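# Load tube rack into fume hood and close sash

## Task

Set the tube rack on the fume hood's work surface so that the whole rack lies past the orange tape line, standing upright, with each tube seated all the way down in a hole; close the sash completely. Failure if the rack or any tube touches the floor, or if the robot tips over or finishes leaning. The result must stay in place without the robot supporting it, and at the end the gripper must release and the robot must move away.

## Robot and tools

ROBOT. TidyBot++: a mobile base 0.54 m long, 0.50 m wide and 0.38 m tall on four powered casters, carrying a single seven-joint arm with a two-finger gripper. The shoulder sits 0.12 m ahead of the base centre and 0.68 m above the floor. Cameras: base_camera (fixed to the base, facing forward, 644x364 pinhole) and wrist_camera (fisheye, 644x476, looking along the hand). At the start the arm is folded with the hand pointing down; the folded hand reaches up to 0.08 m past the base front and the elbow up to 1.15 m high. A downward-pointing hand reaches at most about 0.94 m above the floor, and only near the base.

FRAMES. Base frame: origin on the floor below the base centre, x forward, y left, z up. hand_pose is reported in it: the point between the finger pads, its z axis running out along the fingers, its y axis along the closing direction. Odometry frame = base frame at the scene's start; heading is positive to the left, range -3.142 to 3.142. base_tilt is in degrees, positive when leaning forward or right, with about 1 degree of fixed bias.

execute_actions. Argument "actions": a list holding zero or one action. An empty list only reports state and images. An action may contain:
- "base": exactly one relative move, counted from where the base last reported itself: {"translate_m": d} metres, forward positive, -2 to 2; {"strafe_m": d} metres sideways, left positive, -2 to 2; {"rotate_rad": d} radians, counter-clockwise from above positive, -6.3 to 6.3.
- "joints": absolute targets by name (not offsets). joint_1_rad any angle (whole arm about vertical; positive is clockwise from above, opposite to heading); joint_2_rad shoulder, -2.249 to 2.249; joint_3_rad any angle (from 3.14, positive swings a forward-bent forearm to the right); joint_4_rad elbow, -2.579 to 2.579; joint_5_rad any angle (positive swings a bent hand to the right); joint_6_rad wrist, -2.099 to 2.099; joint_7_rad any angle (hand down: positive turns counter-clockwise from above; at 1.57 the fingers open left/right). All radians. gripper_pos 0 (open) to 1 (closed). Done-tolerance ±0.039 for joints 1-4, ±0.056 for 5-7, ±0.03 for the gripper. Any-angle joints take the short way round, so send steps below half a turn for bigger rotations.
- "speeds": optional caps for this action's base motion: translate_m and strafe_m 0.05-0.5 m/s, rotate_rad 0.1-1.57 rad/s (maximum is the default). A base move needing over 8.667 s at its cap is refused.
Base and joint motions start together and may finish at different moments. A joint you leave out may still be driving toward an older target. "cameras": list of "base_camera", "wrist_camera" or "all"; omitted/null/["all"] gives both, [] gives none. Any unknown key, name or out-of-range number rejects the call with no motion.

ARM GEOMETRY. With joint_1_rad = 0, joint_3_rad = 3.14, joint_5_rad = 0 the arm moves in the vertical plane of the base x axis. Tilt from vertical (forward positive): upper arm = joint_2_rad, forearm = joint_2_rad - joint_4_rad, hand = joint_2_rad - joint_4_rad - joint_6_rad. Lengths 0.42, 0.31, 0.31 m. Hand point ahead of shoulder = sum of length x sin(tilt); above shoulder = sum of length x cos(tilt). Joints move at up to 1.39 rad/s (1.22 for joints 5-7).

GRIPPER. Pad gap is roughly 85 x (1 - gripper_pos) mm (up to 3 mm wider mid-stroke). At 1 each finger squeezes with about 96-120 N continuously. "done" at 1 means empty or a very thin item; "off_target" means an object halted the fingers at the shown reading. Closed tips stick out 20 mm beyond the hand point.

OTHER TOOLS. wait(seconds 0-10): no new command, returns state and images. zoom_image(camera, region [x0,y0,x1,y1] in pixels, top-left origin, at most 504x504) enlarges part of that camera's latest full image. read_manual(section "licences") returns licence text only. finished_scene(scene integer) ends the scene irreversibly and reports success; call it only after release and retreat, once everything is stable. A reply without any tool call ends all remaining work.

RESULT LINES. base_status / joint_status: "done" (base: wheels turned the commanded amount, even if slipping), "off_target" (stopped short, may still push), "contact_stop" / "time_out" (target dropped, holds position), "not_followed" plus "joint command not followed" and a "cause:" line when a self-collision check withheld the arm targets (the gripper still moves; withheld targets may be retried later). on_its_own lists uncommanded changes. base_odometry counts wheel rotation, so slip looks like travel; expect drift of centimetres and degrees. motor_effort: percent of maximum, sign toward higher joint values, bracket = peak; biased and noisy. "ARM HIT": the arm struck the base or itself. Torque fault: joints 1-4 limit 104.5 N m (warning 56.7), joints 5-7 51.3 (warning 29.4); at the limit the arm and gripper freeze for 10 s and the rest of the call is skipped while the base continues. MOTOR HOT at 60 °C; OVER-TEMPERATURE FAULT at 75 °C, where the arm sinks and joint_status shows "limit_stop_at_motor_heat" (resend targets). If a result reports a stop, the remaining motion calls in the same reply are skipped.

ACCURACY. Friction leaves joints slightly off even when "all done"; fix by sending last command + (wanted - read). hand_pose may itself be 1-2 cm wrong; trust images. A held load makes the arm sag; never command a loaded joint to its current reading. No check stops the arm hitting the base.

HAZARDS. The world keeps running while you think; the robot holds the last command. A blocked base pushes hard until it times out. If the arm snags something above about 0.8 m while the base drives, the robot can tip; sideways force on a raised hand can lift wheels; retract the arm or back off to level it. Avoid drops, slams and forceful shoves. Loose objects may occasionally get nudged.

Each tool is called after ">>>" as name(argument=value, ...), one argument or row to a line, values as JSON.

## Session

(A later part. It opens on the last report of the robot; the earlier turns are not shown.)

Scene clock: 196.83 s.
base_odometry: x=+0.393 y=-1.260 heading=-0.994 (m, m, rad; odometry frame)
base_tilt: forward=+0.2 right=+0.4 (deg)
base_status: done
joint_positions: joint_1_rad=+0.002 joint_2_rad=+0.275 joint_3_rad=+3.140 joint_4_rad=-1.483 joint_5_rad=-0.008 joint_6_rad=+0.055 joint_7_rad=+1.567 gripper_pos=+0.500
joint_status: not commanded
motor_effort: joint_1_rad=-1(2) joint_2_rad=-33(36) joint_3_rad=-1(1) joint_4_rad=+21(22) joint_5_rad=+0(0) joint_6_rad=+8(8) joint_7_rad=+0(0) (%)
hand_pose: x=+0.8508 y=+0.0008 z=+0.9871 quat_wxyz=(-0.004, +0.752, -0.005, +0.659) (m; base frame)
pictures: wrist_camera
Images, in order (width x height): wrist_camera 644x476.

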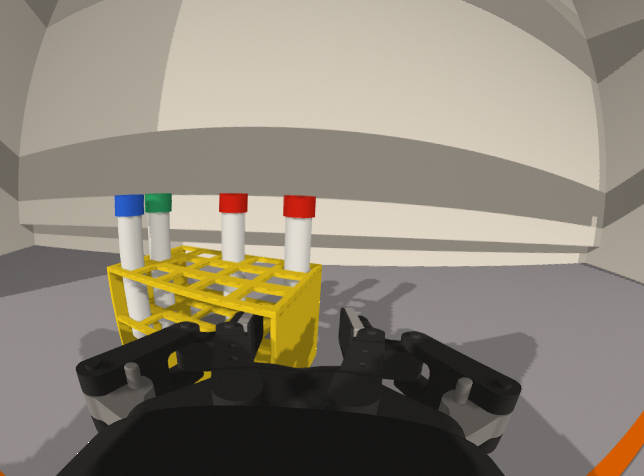

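>>> execute_actions(
  actions=[
    {"base":{"translate_m":-0.04},"speeds":{"translate_m":0.05}},
  ],
  cameras=[],
)

>>> execute_actions(
  actions=[
    {"base":{"translate_m":-0.4},"joints":{"joint_4_rad":-1.35,"gripper_pos":1}},
  ],
  cameras=["wrist_camera"],
)

>>> execute_actions(
  actions=[
    {"joints":{"joint_2_rad":0.1,"joint_4_rad":-0.2,"joint_6_rad":-1.0}},
  ],
  cameras=[],
)

>>> execute_actions(
  actions=[
    {"base":{"translate_m":0.36}},
  ],
  cameras=["wrist_camera"],
)

Scene clock: 199.13 s.
base_odometry: x=+0.372 y=-1.226 heading=-0.994 (m, m, rad; odometry frame)
base_tilt: forward=+0.2 right=+0.4 (deg)
base_status: done
joint_positions: joint_1_rad=+0.002 joint_2_rad=+0.275 joint_3_rad=+3.140 joint_4_rad=-1.479 joint_5_rad=-0.008 joint_6_rad=+0.055 joint_7_rad=+1.567 gripper_pos=+0.500
joint_status: not commanded
motor_effort: joint_1_rad=-1(1) joint_2_rad=-32(36) joint_3_rad=-2(1) joint_4_rad=+21(22) joint_5_rad=+0(0) joint_6_rad=+8(8) joint_7_rad=+0(0) (%)
hand_pose: x=+0.8512 y=+0.0008 z=+0.9894 quat_wxyz=(-0.004, +0.751, -0.005, +0.660) (m; base frame)
pictures: none
No camera images: the call's "cameras" was empty. Leave "cameras" out to get every camera's image.

Scene clock: 201.37 s.
base_odometry: x=+0.153 y=-0.890 heading=-0.994 (m, m, rad; odometry frame)
base_tilt: forward=+0.2 right=+0.4 (deg)
base_status: done
joint_positions: joint_1_rad=+0.002 joint_2_rad=+0.274 joint_3_rad=+3.140 joint_4_rad=-1.352 joint_5_rad=-0.008 joint_6_rad=+0.052 joint_7_rad=+1.567 gripper_pos=+0.999
joint_status: all done
motor_effort: joint_1_rad=-2(3) joint_2_rad=-32(36) joint_3_rad=-2(3) joint_4_rad=+21(23) joint_5_rad=+0(0) joint_6_rad=+8(8) joint_7_rad=+0(0) (%)
hand_pose: x=+0.8580 y=+0.0008 z=+1.0686 quat_wxyz=(-0.004, +0.708, -0.004, +0.706) (m; base frame)
pictures: wrist_camera
Images, in order (width x height): wrist_camera 644x476.

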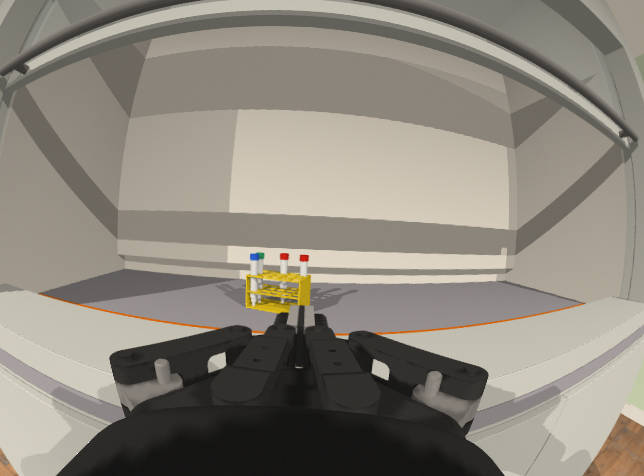

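Scene clock: 203.80 s.
base_odometry: x=+0.153 y=-0.890 heading=-0.994 (m, m, rad; odometry frame)
base_tilt: forward=+0.2 right=+0.4 (deg)
base_status: not commanded
joint_positions: joint_1_rad=+0.002 joint_2_rad=+0.113 joint_3_rad=+3.140 joint_4_rad=-0.207 joint_5_rad=-0.008 joint_6_rad=-0.975 joint_7_rad=+1.567 gripper_pos=+0.999
joint_status: all done
motor_effort: joint_1_rad=-1(1) joint_2_rad=-15(35) joint_3_rad=-1(2) joint_4_rad=+10(23) joint_5_rad=+0(0) joint_6_rad=+7(8) joint_7_rad=+0(0) (%)
hand_pose: x=+0.5648 y=+0.0031 z=+1.4831 quat_wxyz=(-0.005, +0.603, +0.000, +0.798) (m; base frame)
pictures: none
No camera images: the call's "cameras" was empty. Leave "cameras" out to get every camera's image.

Scene clock: 205.97 s.
base_odometry: x=+0.350 y=-1.192 heading=-0.994 (m, m, rad; odometry frame)
base_tilt: forward=+0.2 right=+0.4 (deg)
base_status: done
joint_positions: joint_1_rad=+0.002 joint_2_rad=+0.107 joint_3_rad=+3.140 joint_4_rad=-0.203 joint_5_rad=-0.008 joint_6_rad=-0.977 joint_7_rad=+1.567 gripper_pos=+0.999
joint_status: not commanded
motor_effort: joint_1_rad=-1(0) joint_2_rad=-15(21) joint_3_rad=-1(0) joint_4_rad=+10(12) joint_5_rad=+0(1) joint_6_rad=+8(8) joint_7_rad=-1(0) (%)
hand_pose: x=+0.5590 y=+0.0031 z=+1.4864 quat_wxyz=(-0.005, +0.600, +0.000, +0.800) (m; base frame)
pictures: wrist_camera
Images, in order (width x height): wrist_camera 644x476.

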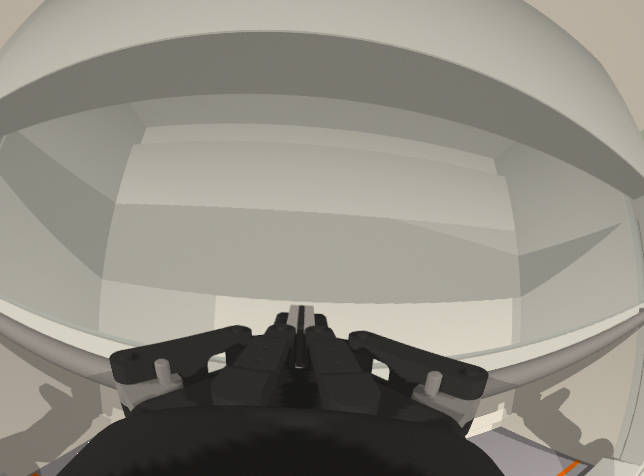

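>>> execute_actions(
  actions=[
    {"base":{"translate_m":0.06},"speeds":{"translate_m":0.06}},
  ],
  cameras=["base_camera"],
)

>>> execute_actions(
  actions=[
    {"joints":{"joint_2_rad":0.1,"joint_4_rad":-0.36,"joint_6_rad":-1.05}},
  ],
  cameras=["wrist_camera"],
)

Scene clock: 207.97 s.
base_odometry: x=+0.382 y=-1.243 heading=-0.995 (m, m, rad; odometry frame)
base_tilt: forward=+0.2 right=+0.4 (deg)
base_status: done
joint_positions: joint_1_rad=+0.002 joint_2_rad=+0.105 joint_3_rad=+3.140 joint_4_rad=-0.203 joint_5_rad=-0.008 joint_6_rad=-0.977 joint_7_rad=+1.567 gripper_pos=+0.999
joint_status: not commanded
motor_effort: joint_1_rad=-1(2) joint_2_rad=-15(20) joint_3_rad=-1(1) joint_4_rad=+9(12) joint_5_rad=+0(0) joint_6_rad=+8(8) joint_7_rad=+0(0) (%)
hand_pose: x=+0.5575 y=+0.0031 z=+1.4872 quat_wxyz=(-0.005, +0.600, +0.000, +0.800) (m; base frame)
pictures: base_camera
Images, in order (width x height): base_camera 644x364.

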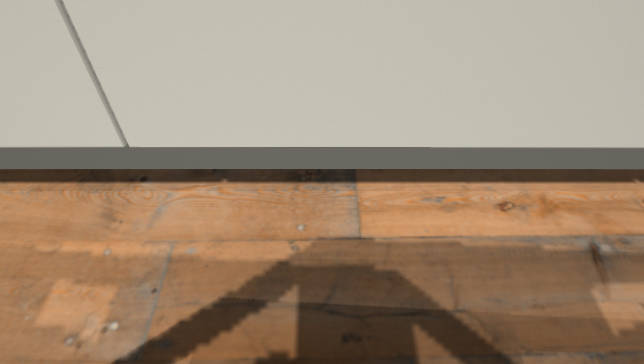

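Scene clock: 209.07 s.
base_odometry: x=+0.382 y=-1.243 heading=-0.995 (m, m, rad; odometry frame)
base_tilt: forward=+0.2 right=+0.4 (deg)
base_status: not commanded
joint_positions: joint_1_rad=+0.002 joint_2_rad=+0.077 joint_3_rad=+3.140 joint_4_rad=-0.303 joint_5_rad=-0.008 joint_6_rad=-0.993 joint_7_rad=+1.567 gripper_pos=+0.999
joint_status: joint_4_rad off_target (ended at -0.303, target -0.360); joint_6_rad off_target (ended at -0.993, target -1.050); the others done
motor_effort: joint_1_rad=-2(2) joint_2_rad=-6(15) joint_3_rad=-1(2) joint_4_rad=+3(10) joint_5_rad=+0(0) joint_6_rad=-1(8) joint_7_rad=+1(1) (%)
hand_pose: x=+0.5733 y=+0.0031 z=+1.4544 quat_wxyz=(-0.005, +0.634, +0.000, +0.773) (m; base frame)
pictures: wrist_camera
Images, in order (width x height): wrist_camera 644x476.

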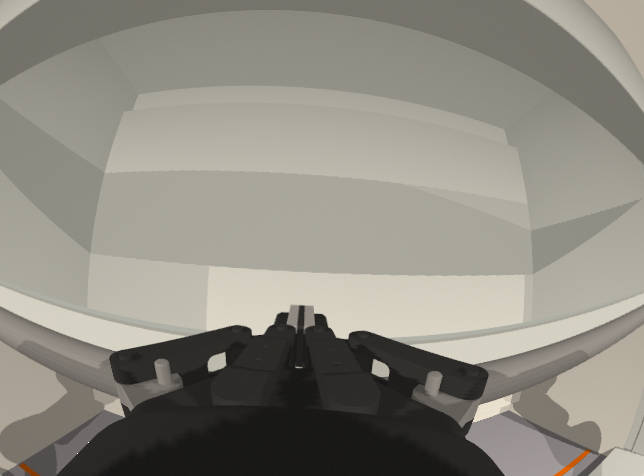

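>>> execute_actions(
  actions=[
    {"base":{"translate_m":-0.03},"joints":{"joint_2_rad":0.08,"joint_4_rad":-0.58,"joint_6_rad":-1.03}},
  ],
  cameras=[],
)

>>> execute_actions(
  actions=[
    {"joints":{"joint_2_rad":-0.07,"joint_4_rad":-1.0,"joint_6_rad":-0.79}},
  ],
  cameras=["wrist_camera"],
)

>>> execute_actions(
  actions=[
    {"joints":{"joint_2_rad":-0.19,"joint_4_rad":-1.38,"joint_6_rad":-0.57}},
  ],
  cameras=[],
)

>>> execute_actions(
  actions=[
    {"joints":{"joint_2_rad":-0.25,"joint_4_rad":-1.74,"joint_6_rad":-0.28}},
  ],
  cameras=["wrist_camera"],
)

>>> execute_actions(
  actions=[
    {"joints":{"joint_4_rad":-2.05,"joint_6_rad":0.03}},
  ],
  cameras=[],
)

>>> execute_actions(
  actions=[
    {"joints":{"joint_4_rad":-2.25,"joint_6_rad":0.2}},
  ],
  cameras=["wrist_camera"],
)

Scene clock: 212.23 s.
base_odometry: x=+0.366 y=-1.218 heading=-0.995 (m, m, rad; odometry frame)
base_tilt: forward=+0.2 right=+0.4 (deg)
base_status: done
joint_positions: joint_1_rad=+0.002 joint_2_rad=+0.004 joint_3_rad=+3.140 joint_4_rad=-0.468 joint_5_rad=-0.008 joint_6_rad=-0.910 joint_7_rad=+1.567 gripper_pos=+0.999
joint_status: joint_2_rad off_target (ended at +0.004, target +0.080); joint_4_rad off_target (ended at -0.468, target -0.580); joint_6_rad off_target (ended at -0.910, target -1.030)
motor_effort: joint_1_rad=-2(2) joint_2_rad=+6(9) joint_3_rad=-2(2) joint_4_rad=-5(5) joint_5_rad=+0(0) joint_6_rad=-11(13) joint_7_rad=-1(1) (%)
hand_pose: x=+0.5696 y=+0.0031 z=+1.4410 quat_wxyz=(-0.005, +0.637, +0.000, +0.771) (m; base frame)
pictures: none
No camera images: the call's "cameras" was empty. Leave "cameras" out to get every camera's image.

Scene clock: 214.00 s.
base_odometry: x=+0.366 y=-1.218 heading=-0.995 (m, m, rad; odometry frame)
base_tilt: forward=+0.2 right=+0.4 (deg)
base_status: not commanded
joint_positions: joint_1_rad=+0.002 joint_2_rad=-0.167 joint_3_rad=+3.140 joint_4_rad=-0.896 joint_5_rad=-0.008 joint_6_rad=-0.682 joint_7_rad=+1.567 gripper_pos=+0.999
joint_status: joint_2_rad off_target (ended at -0.167, target -0.070); joint_4_rad off_target (ended at -0.896, target -1.000); joint_6_rad off_target (ended at -0.682, target -0.790)
motor_effort: joint_1_rad=-1(2) joint_2_rad=+11(13) joint_3_rad=-1(1) joint_4_rad=-2(9) joint_5_rad=+0(0) joint_6_rad=-6(16) joint_7_rad=+0(0) (%)
hand_pose: x=+0.5658 y=+0.0029 z=+1.3807 quat_wxyz=(-0.005, +0.648, -0.001, +0.761) (m; base frame)
pictures: wrist_camera
Images, in order (width x height): wrist_camera 644x476.

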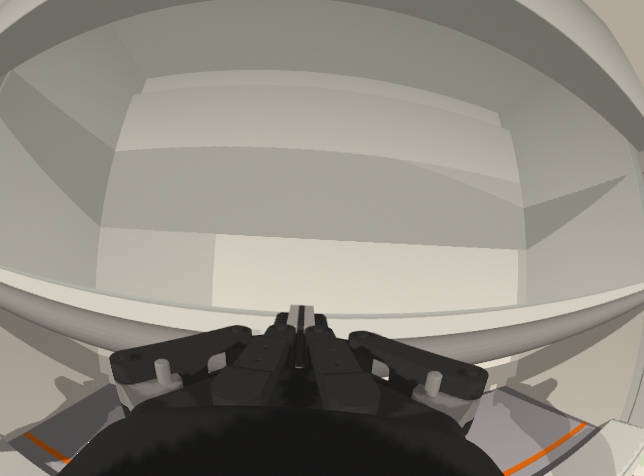

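Scene clock: 216.10 s.
base_odometry: x=+0.366 y=-1.218 heading=-0.995 (m, m, rad; odometry frame)
base_tilt: forward=+0.2 right=+0.4 (deg)
base_status: not commanded
joint_positions: joint_1_rad=+0.002 joint_2_rad=-0.179 joint_3_rad=+3.140 joint_4_rad=-1.386 joint_5_rad=-0.008 joint_6_rad=-0.555 joint_7_rad=+1.567 gripper_pos=+0.999
joint_status: all done
motor_effort: joint_1_rad=-1(2) joint_2_rad=-14(26) joint_3_rad=-1(0) joint_4_rad=+20(25) joint_5_rad=+0(1) joint_6_rad=+8(18) joint_7_rad=+0(1) (%)
hand_pose: x=+0.6434 y=+0.0026 z=+1.1490 quat_wxyz=(-0.005, +0.771, -0.003, +0.637) (m; base frame)
pictures: none
No camera images: the call's "cameras" was empty. Leave "cameras" out to get every camera's image.

Scene clock: 217.60 s.
base_odometry: x=+0.366 y=-1.218 heading=-0.995 (m, m, rad; odometry frame)
base_tilt: forward=+0.2 right=+0.4 (deg)
base_status: not commanded
joint_positions: joint_1_rad=+0.002 joint_2_rad=-0.224 joint_3_rad=+3.140 joint_4_rad=-1.733 joint_5_rad=-0.008 joint_6_rad=-0.306 joint_7_rad=+1.567 gripper_pos=+0.999
joint_status: all done
motor_effort: joint_1_rad=-1(1) joint_2_rad=-14(15) joint_3_rad=-1(1) joint_4_rad=+21(22) joint_5_rad=+0(0) joint_6_rad=+8(9) joint_7_rad=+0(0) (%)
hand_pose: x=+0.6412 y=+0.0020 z=+1.0367 quat_wxyz=(-0.004, +0.788, -0.004, +0.616) (m; base frame)
pictures: wrist_camera
Images, in order (width x height): wrist_camera 644x476.

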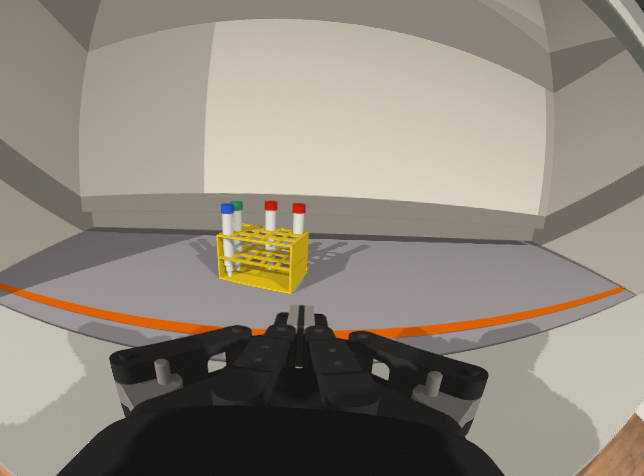

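Scene clock: 219.00 s.
base_odometry: x=+0.366 y=-1.218 heading=-0.995 (m, m, rad; odometry frame)
base_tilt: forward=+0.2 right=+0.4 (deg)
base_status: not commanded
joint_positions: joint_1_rad=+0.002 joint_2_rad=-0.247 joint_3_rad=+3.140 joint_4_rad=-2.002 joint_5_rad=-0.008 joint_6_rad=+0.040 joint_7_rad=+1.567 gripper_pos=+0.999
joint_status: joint_4_rad off_target (ended at -2.002, target -2.050); the others done
motor_effort: joint_1_rad=-1(1) joint_2_rad=-9(14) joint_3_rad=-1(1) joint_4_rad=+15(21) joint_5_rad=-1(0) joint_6_rad=+3(8) joint_7_rad=+0(0) (%)
hand_pose: x=+0.6331 y=+0.0012 z=+0.9876 quat_wxyz=(-0.003, +0.756, -0.004, +0.654) (m; base frame)
pictures: none
No camera images: the call's "cameras" was empty. Leave "cameras" out to get every camera's image.

Scene clock: 220.17 s.
base_odometry: x=+0.366 y=-1.218 heading=-0.995 (m, m, rad; odometry frame)
base_tilt: forward=+0.2 right=+0.4 (deg)
base_status: not commanded
joint_positions: joint_1_rad=+0.002 joint_2_rad=-0.285 joint_3_rad=+3.140 joint_4_rad=-2.136 joint_5_rad=-0.008 joint_6_rad=+0.257 joint_7_rad=+1.567 gripper_pos=+0.999
joint_status: joint_4_rad off_target (ended at -2.136, target -2.250); joint_6_rad off_target (ended at +0.257, target +0.200)
motor_effort: joint_1_rad=-2(2) joint_2_rad=+0(9) joint_3_rad=-1(2) joint_4_rad=+2(14) joint_5_rad=+1(1) joint_6_rad=-4(4) joint_7_rad=+1(1) (%)
hand_pose: x=+0.6141 y=+0.0007 z=+0.9911 quat_wxyz=(-0.003, +0.715, -0.005, +0.699) (m; base frame)
pictures: wrist_camera
Images, in order (width x height): wrist_camera 644x476.

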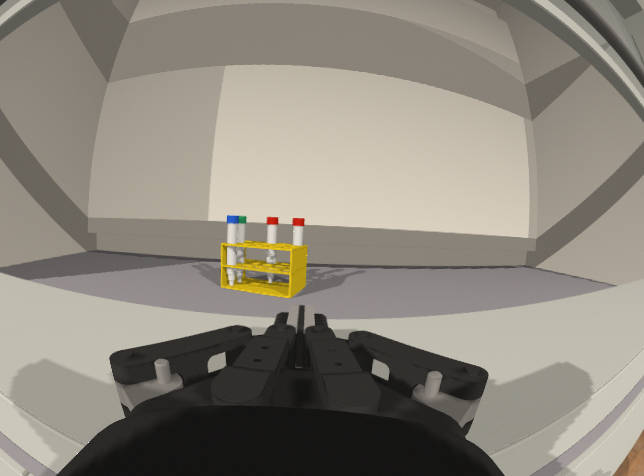

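>>> execute_actions(
  actions=[
    {"base":{"translate_m":-0.2},"joints":{"joint_2_rad":-0.3,"joint_4_rad":-2.0,"joint_6_rad":0.15}},
  ],
  cameras=[],
)

>>> execute_actions(
  actions=[
    {"joints":{"joint_2_rad":0.03,"joint_4_rad":-0.5,"joint_6_rad":-0.95}},
  ],
  cameras=["wrist_camera"],
)

>>> execute_actions(
  actions=[
    {"base":{"translate_m":0.2},"speeds":{"translate_m":0.15}},
  ],
  cameras=[],
)

>>> execute_actions(
  actions=[
    {"joints":{"joint_2_rad":-0.02,"joint_4_rad":-0.95,"joint_6_rad":-0.8}},
  ],
  cameras=["wrist_camera"],
)

Scene clock: 223.07 s.
base_odometry: x=+0.257 y=-1.050 heading=-0.995 (m, m, rad; odometry frame)
base_tilt: forward=+0.2 right=+0.4 (deg)
base_status: done
joint_positions: joint_1_rad=+0.002 joint_2_rad=-0.296 joint_3_rad=+3.140 joint_4_rad=-2.006 joint_5_rad=-0.008 joint_6_rad=+0.176 joint_7_rad=+1.567 gripper_pos=+0.999
joint_status: all done
motor_effort: joint_1_rad=-1(2) joint_2_rad=-12(16) joint_3_rad=+0(0) joint_4_rad=+22(23) joint_5_rad=-1(1) joint_6_rad=+8(9) joint_7_rad=+0(1) (%)
hand_pose: x=+0.6187 y=+0.0009 z=+1.0519 quat_wxyz=(-0.003, +0.694, -0.004, +0.720) (m; base frame)
pictures: none
No camera images: the call's "cameras" was empty. Leave "cameras" out to get every camera's image.

Scene clock: 225.80 s.
base_odometry: x=+0.257 y=-1.050 heading=-0.995 (m, m, rad; odometry frame)
base_tilt: forward=+0.2 right=+0.4 (deg)
base_status: not commanded
joint_positions: joint_1_rad=+0.002 joint_2_rad=+0.003 joint_3_rad=+3.140 joint_4_rad=-0.509 joint_5_rad=-0.008 joint_6_rad=-0.924 joint_7_rad=+1.567 gripper_pos=+0.999
joint_status: all done
motor_effort: joint_1_rad=-1(1) joint_2_rad=-15(16) joint_3_rad=-1(1) joint_4_rad=+13(22) joint_5_rad=+0(0) joint_6_rad=+8(8) joint_7_rad=+0(0) (%)
hand_pose: x=+0.5827 y=+0.0031 z=+1.4182 quat_wxyz=(-0.005, +0.658, +0.000, +0.753) (m; base frame)
pictures: wrist_camera
Images, in order (width x height): wrist_camera 644x476.

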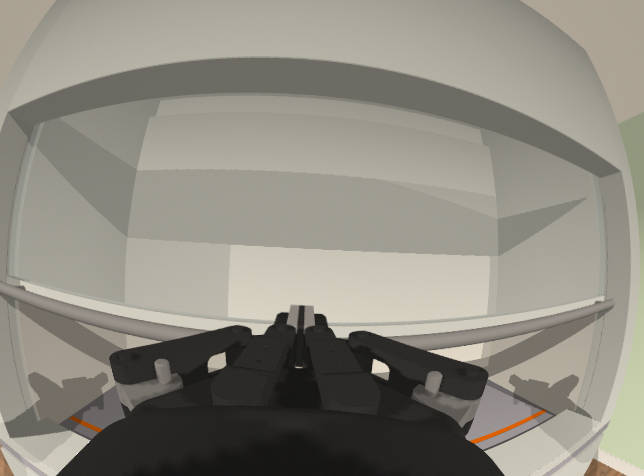

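Scene clock: 227.77 s.
base_odometry: x=+0.366 y=-1.218 heading=-0.995 (m, m, rad; odometry frame)
base_tilt: forward=+0.2 right=+0.4 (deg)
base_status: done
joint_positions: joint_1_rad=+0.002 joint_2_rad=+0.023 joint_3_rad=+3.140 joint_4_rad=-0.507 joint_5_rad=-0.008 joint_6_rad=-0.926 joint_7_rad=+1.567 gripper_pos=+0.999
joint_status: not commanded
motor_effort: joint_1_rad=-1(2) joint_2_rad=-16(19) joint_3_rad=-1(1) joint_4_rad=+14(15) joint_5_rad=+0(1) joint_6_rad=+8(8) joint_7_rad=+0(0) (%)
hand_pose: x=+0.5964 y=+0.0031 z=+1.4099 quat_wxyz=(-0.005, +0.665, +0.000, +0.747) (m; base frame)
pictures: none
No camera images: the call's "cameras" was empty. Leave "cameras" out to get every camera's image.

Scene clock: 229.47 s.
base_odometry: x=+0.366 y=-1.217 heading=-0.995 (m, m, rad; odometry frame)
base_tilt: forward=+0.2 right=+0.4 (deg)
base_status: not commanded
joint_positions: joint_1_rad=+0.002 joint_2_rad=-0.088 joint_3_rad=+3.140 joint_4_rad=-0.832 joint_5_rad=-0.008 joint_6_rad=-0.700 joint_7_rad=+1.567 gripper_pos=+0.999
joint_status: joint_2_rad off_target (ended at -0.088, target -0.020); joint_4_rad off_target (ended at -0.832, target -0.950); joint_6_rad off_target (ended at -0.700, target -0.800)
motor_effort: joint_1_rad=-2(2) joint_2_rad=+4(16) joint_3_rad=-2(2) joint_4_rad=-2(14) joint_5_rad=+0(2) joint_6_rad=-9(10) joint_7_rad=+1(2) (%)
hand_pose: x=+0.6037 y=+0.0028 z=+1.3717 quat_wxyz=(-0.005, +0.661, -0.001, +0.751) (m; base frame)
pictures: wrist_camera
Images, in order (width x height): wrist_camera 644x476.

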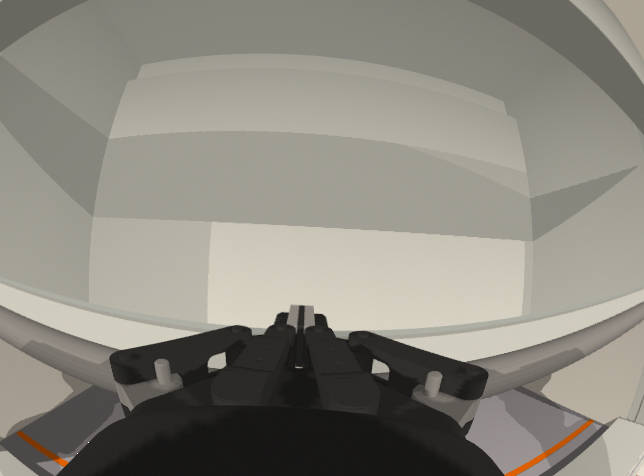

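>>> execute_actions(
  actions=[
    {"joints":{"joint_2_rad":-0.04,"joint_4_rad":-1.12,"joint_6_rad":-0.8}},
  ],
  cameras=[],
)

>>> execute_actions(
  actions=[
    {"joints":{"joint_2_rad":-0.1,"joint_4_rad":-1.3,"joint_6_rad":-0.68}},
  ],
  cameras=[],
)

>>> execute_actions(
  actions=[
    {"joints":{"joint_2_rad":-0.15,"joint_4_rad":-1.5,"joint_6_rad":-0.53}},
  ],
  cameras=["wrist_camera"],
)

Scene clock: 231.73 s.
base_odometry: x=+0.366 y=-1.217 heading=-0.995 (m, m, rad; odometry frame)
base_tilt: forward=+0.2 right=+0.4 (deg)
base_status: not commanded
joint_positions: joint_1_rad=+0.002 joint_2_rad=-0.161 joint_3_rad=+3.140 joint_4_rad=-0.998 joint_5_rad=-0.008 joint_6_rad=-0.676 joint_7_rad=+1.567 gripper_pos=+0.999
joint_status: joint_2_rad off_target (ended at -0.161, target -0.040); joint_4_rad off_target (ended at -0.998, target -1.120); joint_6_rad off_target (ended at -0.676, target -0.800)
motor_effort: joint_1_rad=-2(2) joint_2_rad=+16(16) joint_3_rad=-1(2) joint_4_rad=-3(10) joint_5_rad=+0(1) joint_6_rad=-6(16) joint_7_rad=+0(1) (%)
hand_pose: x=+0.5958 y=+0.0028 z=+1.3254 quat_wxyz=(-0.005, +0.687, -0.002, +0.727) (m; base frame)
pictures: none
No camera images: the call's "cameras" was empty. Leave "cameras" out to get every camera's image.

Scene clock: 233.27 s.
base_odometry: x=+0.366 y=-1.217 heading=-0.995 (m, m, rad; odometry frame)
base_tilt: forward=+0.2 right=+0.4 (deg)
base_status: not commanded
joint_positions: joint_1_rad=+0.002 joint_2_rad=-0.219 joint_3_rad=+3.140 joint_4_rad=-1.178 joint_5_rad=-0.008 joint_6_rad=-0.557 joint_7_rad=+1.567 gripper_pos=+0.999
joint_status: joint_2_rad off_target (ended at -0.219, target -0.100); joint_4_rad off_target (ended at -1.178, target -1.300); joint_6_rad off_target (ended at -0.557, target -0.680)
motor_effort: joint_1_rad=-1(1) joint_2_rad=+16(17) joint_3_rad=-1(1) joint_4_rad=-2(10) joint_5_rad=+1(0) joint_6_rad=-6(15) joint_7_rad=+0(1) (%)
hand_pose: x=+0.5961 y=+0.0026 z=+1.2897 quat_wxyz=(-0.005, +0.688, -0.002, +0.726) (m; base frame)
pictures: none
No camera images: the call's "cameras" was empty. Leave "cameras" out to get every camera's image.

Scene clock: 234.97 s.
base_odometry: x=+0.366 y=-1.217 heading=-0.995 (m, m, rad; odometry frame)
base_tilt: forward=+0.2 right=+0.4 (deg)
base_status: not commanded
joint_positions: joint_1_rad=+0.002 joint_2_rad=-0.274 joint_3_rad=+3.140 joint_4_rad=-1.375 joint_5_rad=-0.008 joint_6_rad=-0.406 joint_7_rad=+1.567 gripper_pos=+0.999
joint_status: joint_2_rad off_target (ended at -0.274, target -0.150); joint_4_rad off_target (ended at -1.375, target -1.500); joint_6_rad off_target (ended at -0.406, target -0.530)
motor_effort: joint_1_rad=-1(1) joint_2_rad=+18(19) joint_3_rad=-1(1) joint_4_rad=-2(10) joint_5_rad=+1(0) joint_6_rad=-6(16) joint_7_rad=+0(0) (%)
hand_pose: x=+0.5962 y=+0.0023 z=+1.2487 quat_wxyz=(-0.005, +0.684, -0.002, +0.729) (m; base frame)
pictures: wrist_camera
Images, in order (width x height): wrist_camera 644x476.

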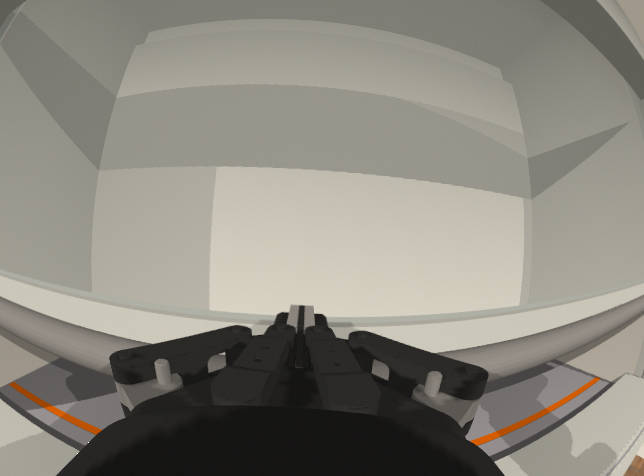

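>>> execute_actions(
  actions=[
    {"joints":{"joint_2_rad":-0.18,"joint_4_rad":-1.7,"joint_6_rad":-0.39}},
  ],
  cameras=[],
)

>>> execute_actions(
  actions=[
    {"joints":{"joint_4_rad":-1.9,"joint_6_rad":-0.19}},
  ],
  cameras=[],
)

>>> execute_actions(
  actions=[
    {"joints":{"joint_4_rad":-2.1,"joint_6_rad":0.01}},
  ],
  cameras=[],
)

>>> execute_actions(
  actions=[
    {"joints":{"joint_4_rad":-2.25,"joint_6_rad":0.14}},
  ],
  cameras=["wrist_camera"],
)

Scene clock: 237.67 s.
base_odometry: x=+0.366 y=-1.217 heading=-0.995 (m, m, rad; odometry frame)
base_tilt: forward=+0.2 right=+0.4 (deg)
base_status: not commanded
joint_positions: joint_1_rad=+0.002 joint_2_rad=-0.318 joint_3_rad=+3.140 joint_4_rad=-1.575 joint_5_rad=-0.008 joint_6_rad=-0.268 joint_7_rad=+1.567 gripper_pos=+0.999
joint_status: joint_2_rad off_target (ended at -0.318, target -0.180); joint_4_rad off_target (ended at -1.575, target -1.700); joint_6_rad off_target (ended at -0.268, target -0.390)
motor_effort: joint_1_rad=-2(1) joint_2_rad=+20(21) joint_3_rad=-1(1) joint_4_rad=+0(12) joint_5_rad=+0(1) joint_6_rad=-6(17) joint_7_rad=+1(0) (%)
hand_pose: x=+0.5976 y=+0.0020 z=+1.1926 quat_wxyz=(-0.004, +0.691, -0.003, +0.723) (m; base frame)
pictures: none
No camera images: the call's "cameras" was empty. Leave "cameras" out to get every camera's image.

Scene clock: 239.57 s.
base_odometry: x=+0.366 y=-1.217 heading=-0.995 (m, m, rad; odometry frame)
base_tilt: forward=+0.2 right=+0.4 (deg)
base_status: not commanded
joint_positions: joint_1_rad=+0.002 joint_2_rad=-0.343 joint_3_rad=+3.140 joint_4_rad=-1.768 joint_5_rad=-0.008 joint_6_rad=-0.059 joint_7_rad=+1.567 gripper_pos=+0.999
joint_status: joint_4_rad off_target (ended at -1.768, target -1.900); joint_6_rad off_target (ended at -0.059, target -0.190)
motor_effort: joint_1_rad=-1(0) joint_2_rad=+27(27) joint_3_rad=+0(1) joint_4_rad=-1(10) joint_5_rad=+1(1) joint_6_rad=-7(15) joint_7_rad=+1(1) (%)
hand_pose: x=+0.5987 y=+0.0015 z=+1.1508 quat_wxyz=(-0.004, +0.676, -0.004, +0.737) (m; base frame)
pictures: none
No camera images: the call's "cameras" was empty. Leave "cameras" out to get every camera's image.

Scene clock: 241.60 s.
base_odometry: x=+0.366 y=-1.217 heading=-0.995 (m, m, rad; odometry frame)
base_tilt: forward=+0.2 right=+0.4 (deg)
base_status: not commanded
joint_positions: joint_1_rad=+0.002 joint_2_rad=-0.349 joint_3_rad=+3.140 joint_4_rad=-1.992 joint_5_rad=-0.008 joint_6_rad=+0.133 joint_7_rad=+1.567 gripper_pos=+0.999
joint_status: joint_4_rad off_target (ended at -1.992, target -2.100); joint_6_rad off_target (ended at +0.133, target +0.010)
motor_effort: joint_1_rad=+0(0) joint_2_rad=+22(28) joint_3_rad=+0(1) joint_4_rad=+3(12) joint_5_rad=+0(1) joint_6_rad=-6(16) joint_7_rad=+0(1) (%)
hand_pose: x=+0.5995 y=+0.0010 z=+1.0735 quat_wxyz=(-0.003, +0.685, -0.004, +0.728) (m; base frame)
pictures: none
No camera images: the call's "cameras" was empty. Leave "cameras" out to get every camera's image.

Scene clock: 243.60 s.
base_odometry: x=+0.366 y=-1.217 heading=-0.995 (m, m, rad; odometry frame)
base_tilt: forward=+0.2 right=+0.4 (deg)
base_status: not commanded
joint_positions: joint_1_rad=+0.002 joint_2_rad=-0.335 joint_3_rad=+3.140 joint_4_rad=-2.135 joint_5_rad=-0.008 joint_6_rad=+0.271 joint_7_rad=+1.567 gripper_pos=+0.999
joint_status: joint_4_rad off_target (ended at -2.135, target -2.250); joint_6_rad off_target (ended at +0.271, target +0.140)
motor_effort: joint_1_rad=-1(0) joint_2_rad=+15(24) joint_3_rad=-1(0) joint_4_rad=+2(9) joint_5_rad=+0(1) joint_6_rad=-8(15) joint_7_rad=+0(0) (%)
hand_pose: x=+0.5980 y=+0.0007 z=+1.0207 quat_wxyz=(-0.003, +0.692, -0.004, +0.722) (m; base frame)
pictures: wrist_camera
Images, in order (width x height): wrist_camera 644x476.

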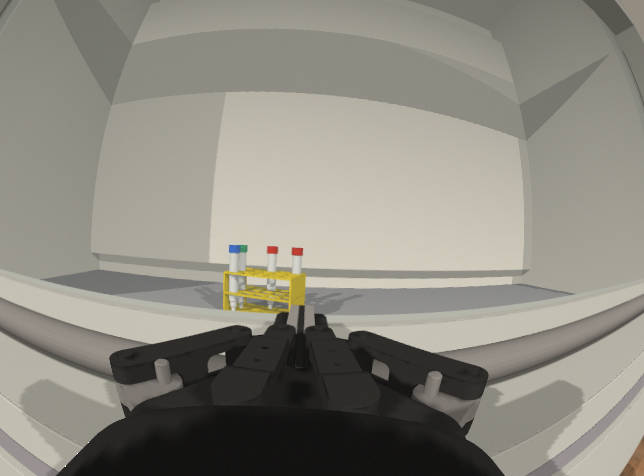

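>>> execute_actions(
  actions=[
    {"joints":{"joint_4_rad":-2.34,"joint_6_rad":0.18}},
  ],
  cameras=[],
)

>>> execute_actions(
  actions=[
    {"joints":{"joint_2_rad":-0.33,"joint_4_rad":-2.1,"joint_6_rad":0.3}},
  ],
  cameras=[],
)

>>> execute_actions(
  actions=[
    {"base":{"translate_m":-0.35}},
  ],
  cameras=["wrist_camera"],
)

Scene clock: 245.13 s.
base_odometry: x=+0.366 y=-1.217 heading=-0.995 (m, m, rad; odometry frame)
base_tilt: forward=+0.2 right=+0.4 (deg)
base_status: not commanded
joint_positions: joint_1_rad=+0.002 joint_2_rad=-0.330 joint_3_rad=+3.140 joint_4_rad=-2.161 joint_5_rad=-0.008 joint_6_rad=+0.313 joint_7_rad=+1.567 gripper_pos=+0.999
joint_status: joint_4_rad off_target (ended at -2.161, target -2.340); joint_6_rad off_target (ended at +0.313, target +0.180)
motor_effort: joint_1_rad=-1(1) joint_2_rad=+16(17) joint_3_rad=-1(2) joint_4_rad=-9(11) joint_5_rad=+0(0) joint_6_rad=-15(15) joint_7_rad=+0(0) (%)
hand_pose: x=+0.5972 y=+0.0006 z=+1.0155 quat_wxyz=(-0.003, +0.688, -0.005, +0.725) (m; base frame)
pictures: none
No camera images: the call's "cameras" was empty. Leave "cameras" out to get every camera's image.

Scene clock: 246.50 s.
base_odometry: x=+0.366 y=-1.217 heading=-0.995 (m, m, rad; odometry frame)
base_tilt: forward=+0.2 right=+0.4 (deg)
base_status: not commanded
joint_positions: joint_1_rad=+0.002 joint_2_rad=-0.325 joint_3_rad=+3.140 joint_4_rad=-2.114 joint_5_rad=-0.008 joint_6_rad=+0.313 joint_7_rad=+1.567 gripper_pos=+0.999
joint_status: all done
motor_effort: joint_1_rad=-1(2) joint_2_rad=-10(16) joint_3_rad=-1(1) joint_4_rad=+21(21) joint_5_rad=+0(0) joint_6_rad=+8(14) joint_7_rad=+0(0) (%)
hand_pose: x=+0.6013 y=+0.0006 z=+1.0419 quat_wxyz=(-0.003, +0.673, -0.004, +0.740) (m; base frame)
pictures: none
No camera images: the call's "cameras" was empty. Leave "cameras" out to get every camera's image.

Scene clock: 248.60 s.
base_odometry: x=+0.175 y=-0.924 heading=-0.995 (m, m, rad; odometry frame)
base_tilt: forward=+0.2 right=+0.4 (deg)
base_status: done
joint_positions: joint_1_rad=+0.002 joint_2_rad=-0.331 joint_3_rad=+3.140 joint_4_rad=-2.110 joint_5_rad=-0.008 joint_6_rad=+0.313 joint_7_rad=+1.567 gripper_pos=+0.999
joint_status: not commanded
motor_effort: joint_1_rad=-1(1) joint_2_rad=-10(13) joint_3_rad=+0(0) joint_4_rad=+21(21) joint_5_rad=+0(0) joint_6_rad=+8(8) joint_7_rad=+0(0) (%)
hand_pose: x=+0.5995 y=+0.0006 z=+1.0475 quat_wxyz=(-0.003, +0.669, -0.004, +0.743) (m; base frame)
pictures: wrist_camera
Images, in order (width x height): wrist_camera 644x476.

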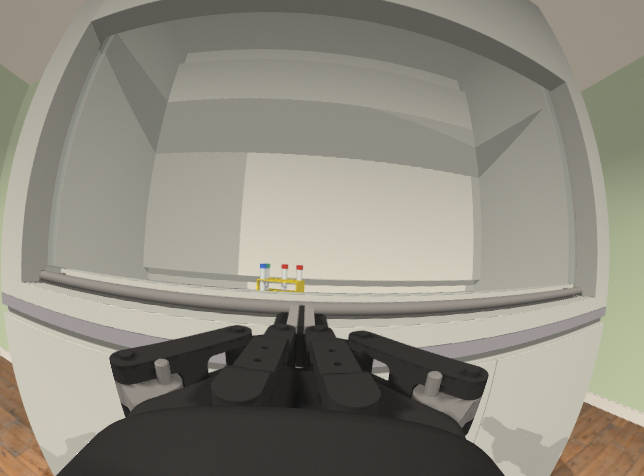

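>>> finished_scene(
  scene=1,
)

The scene is finished: the task was done.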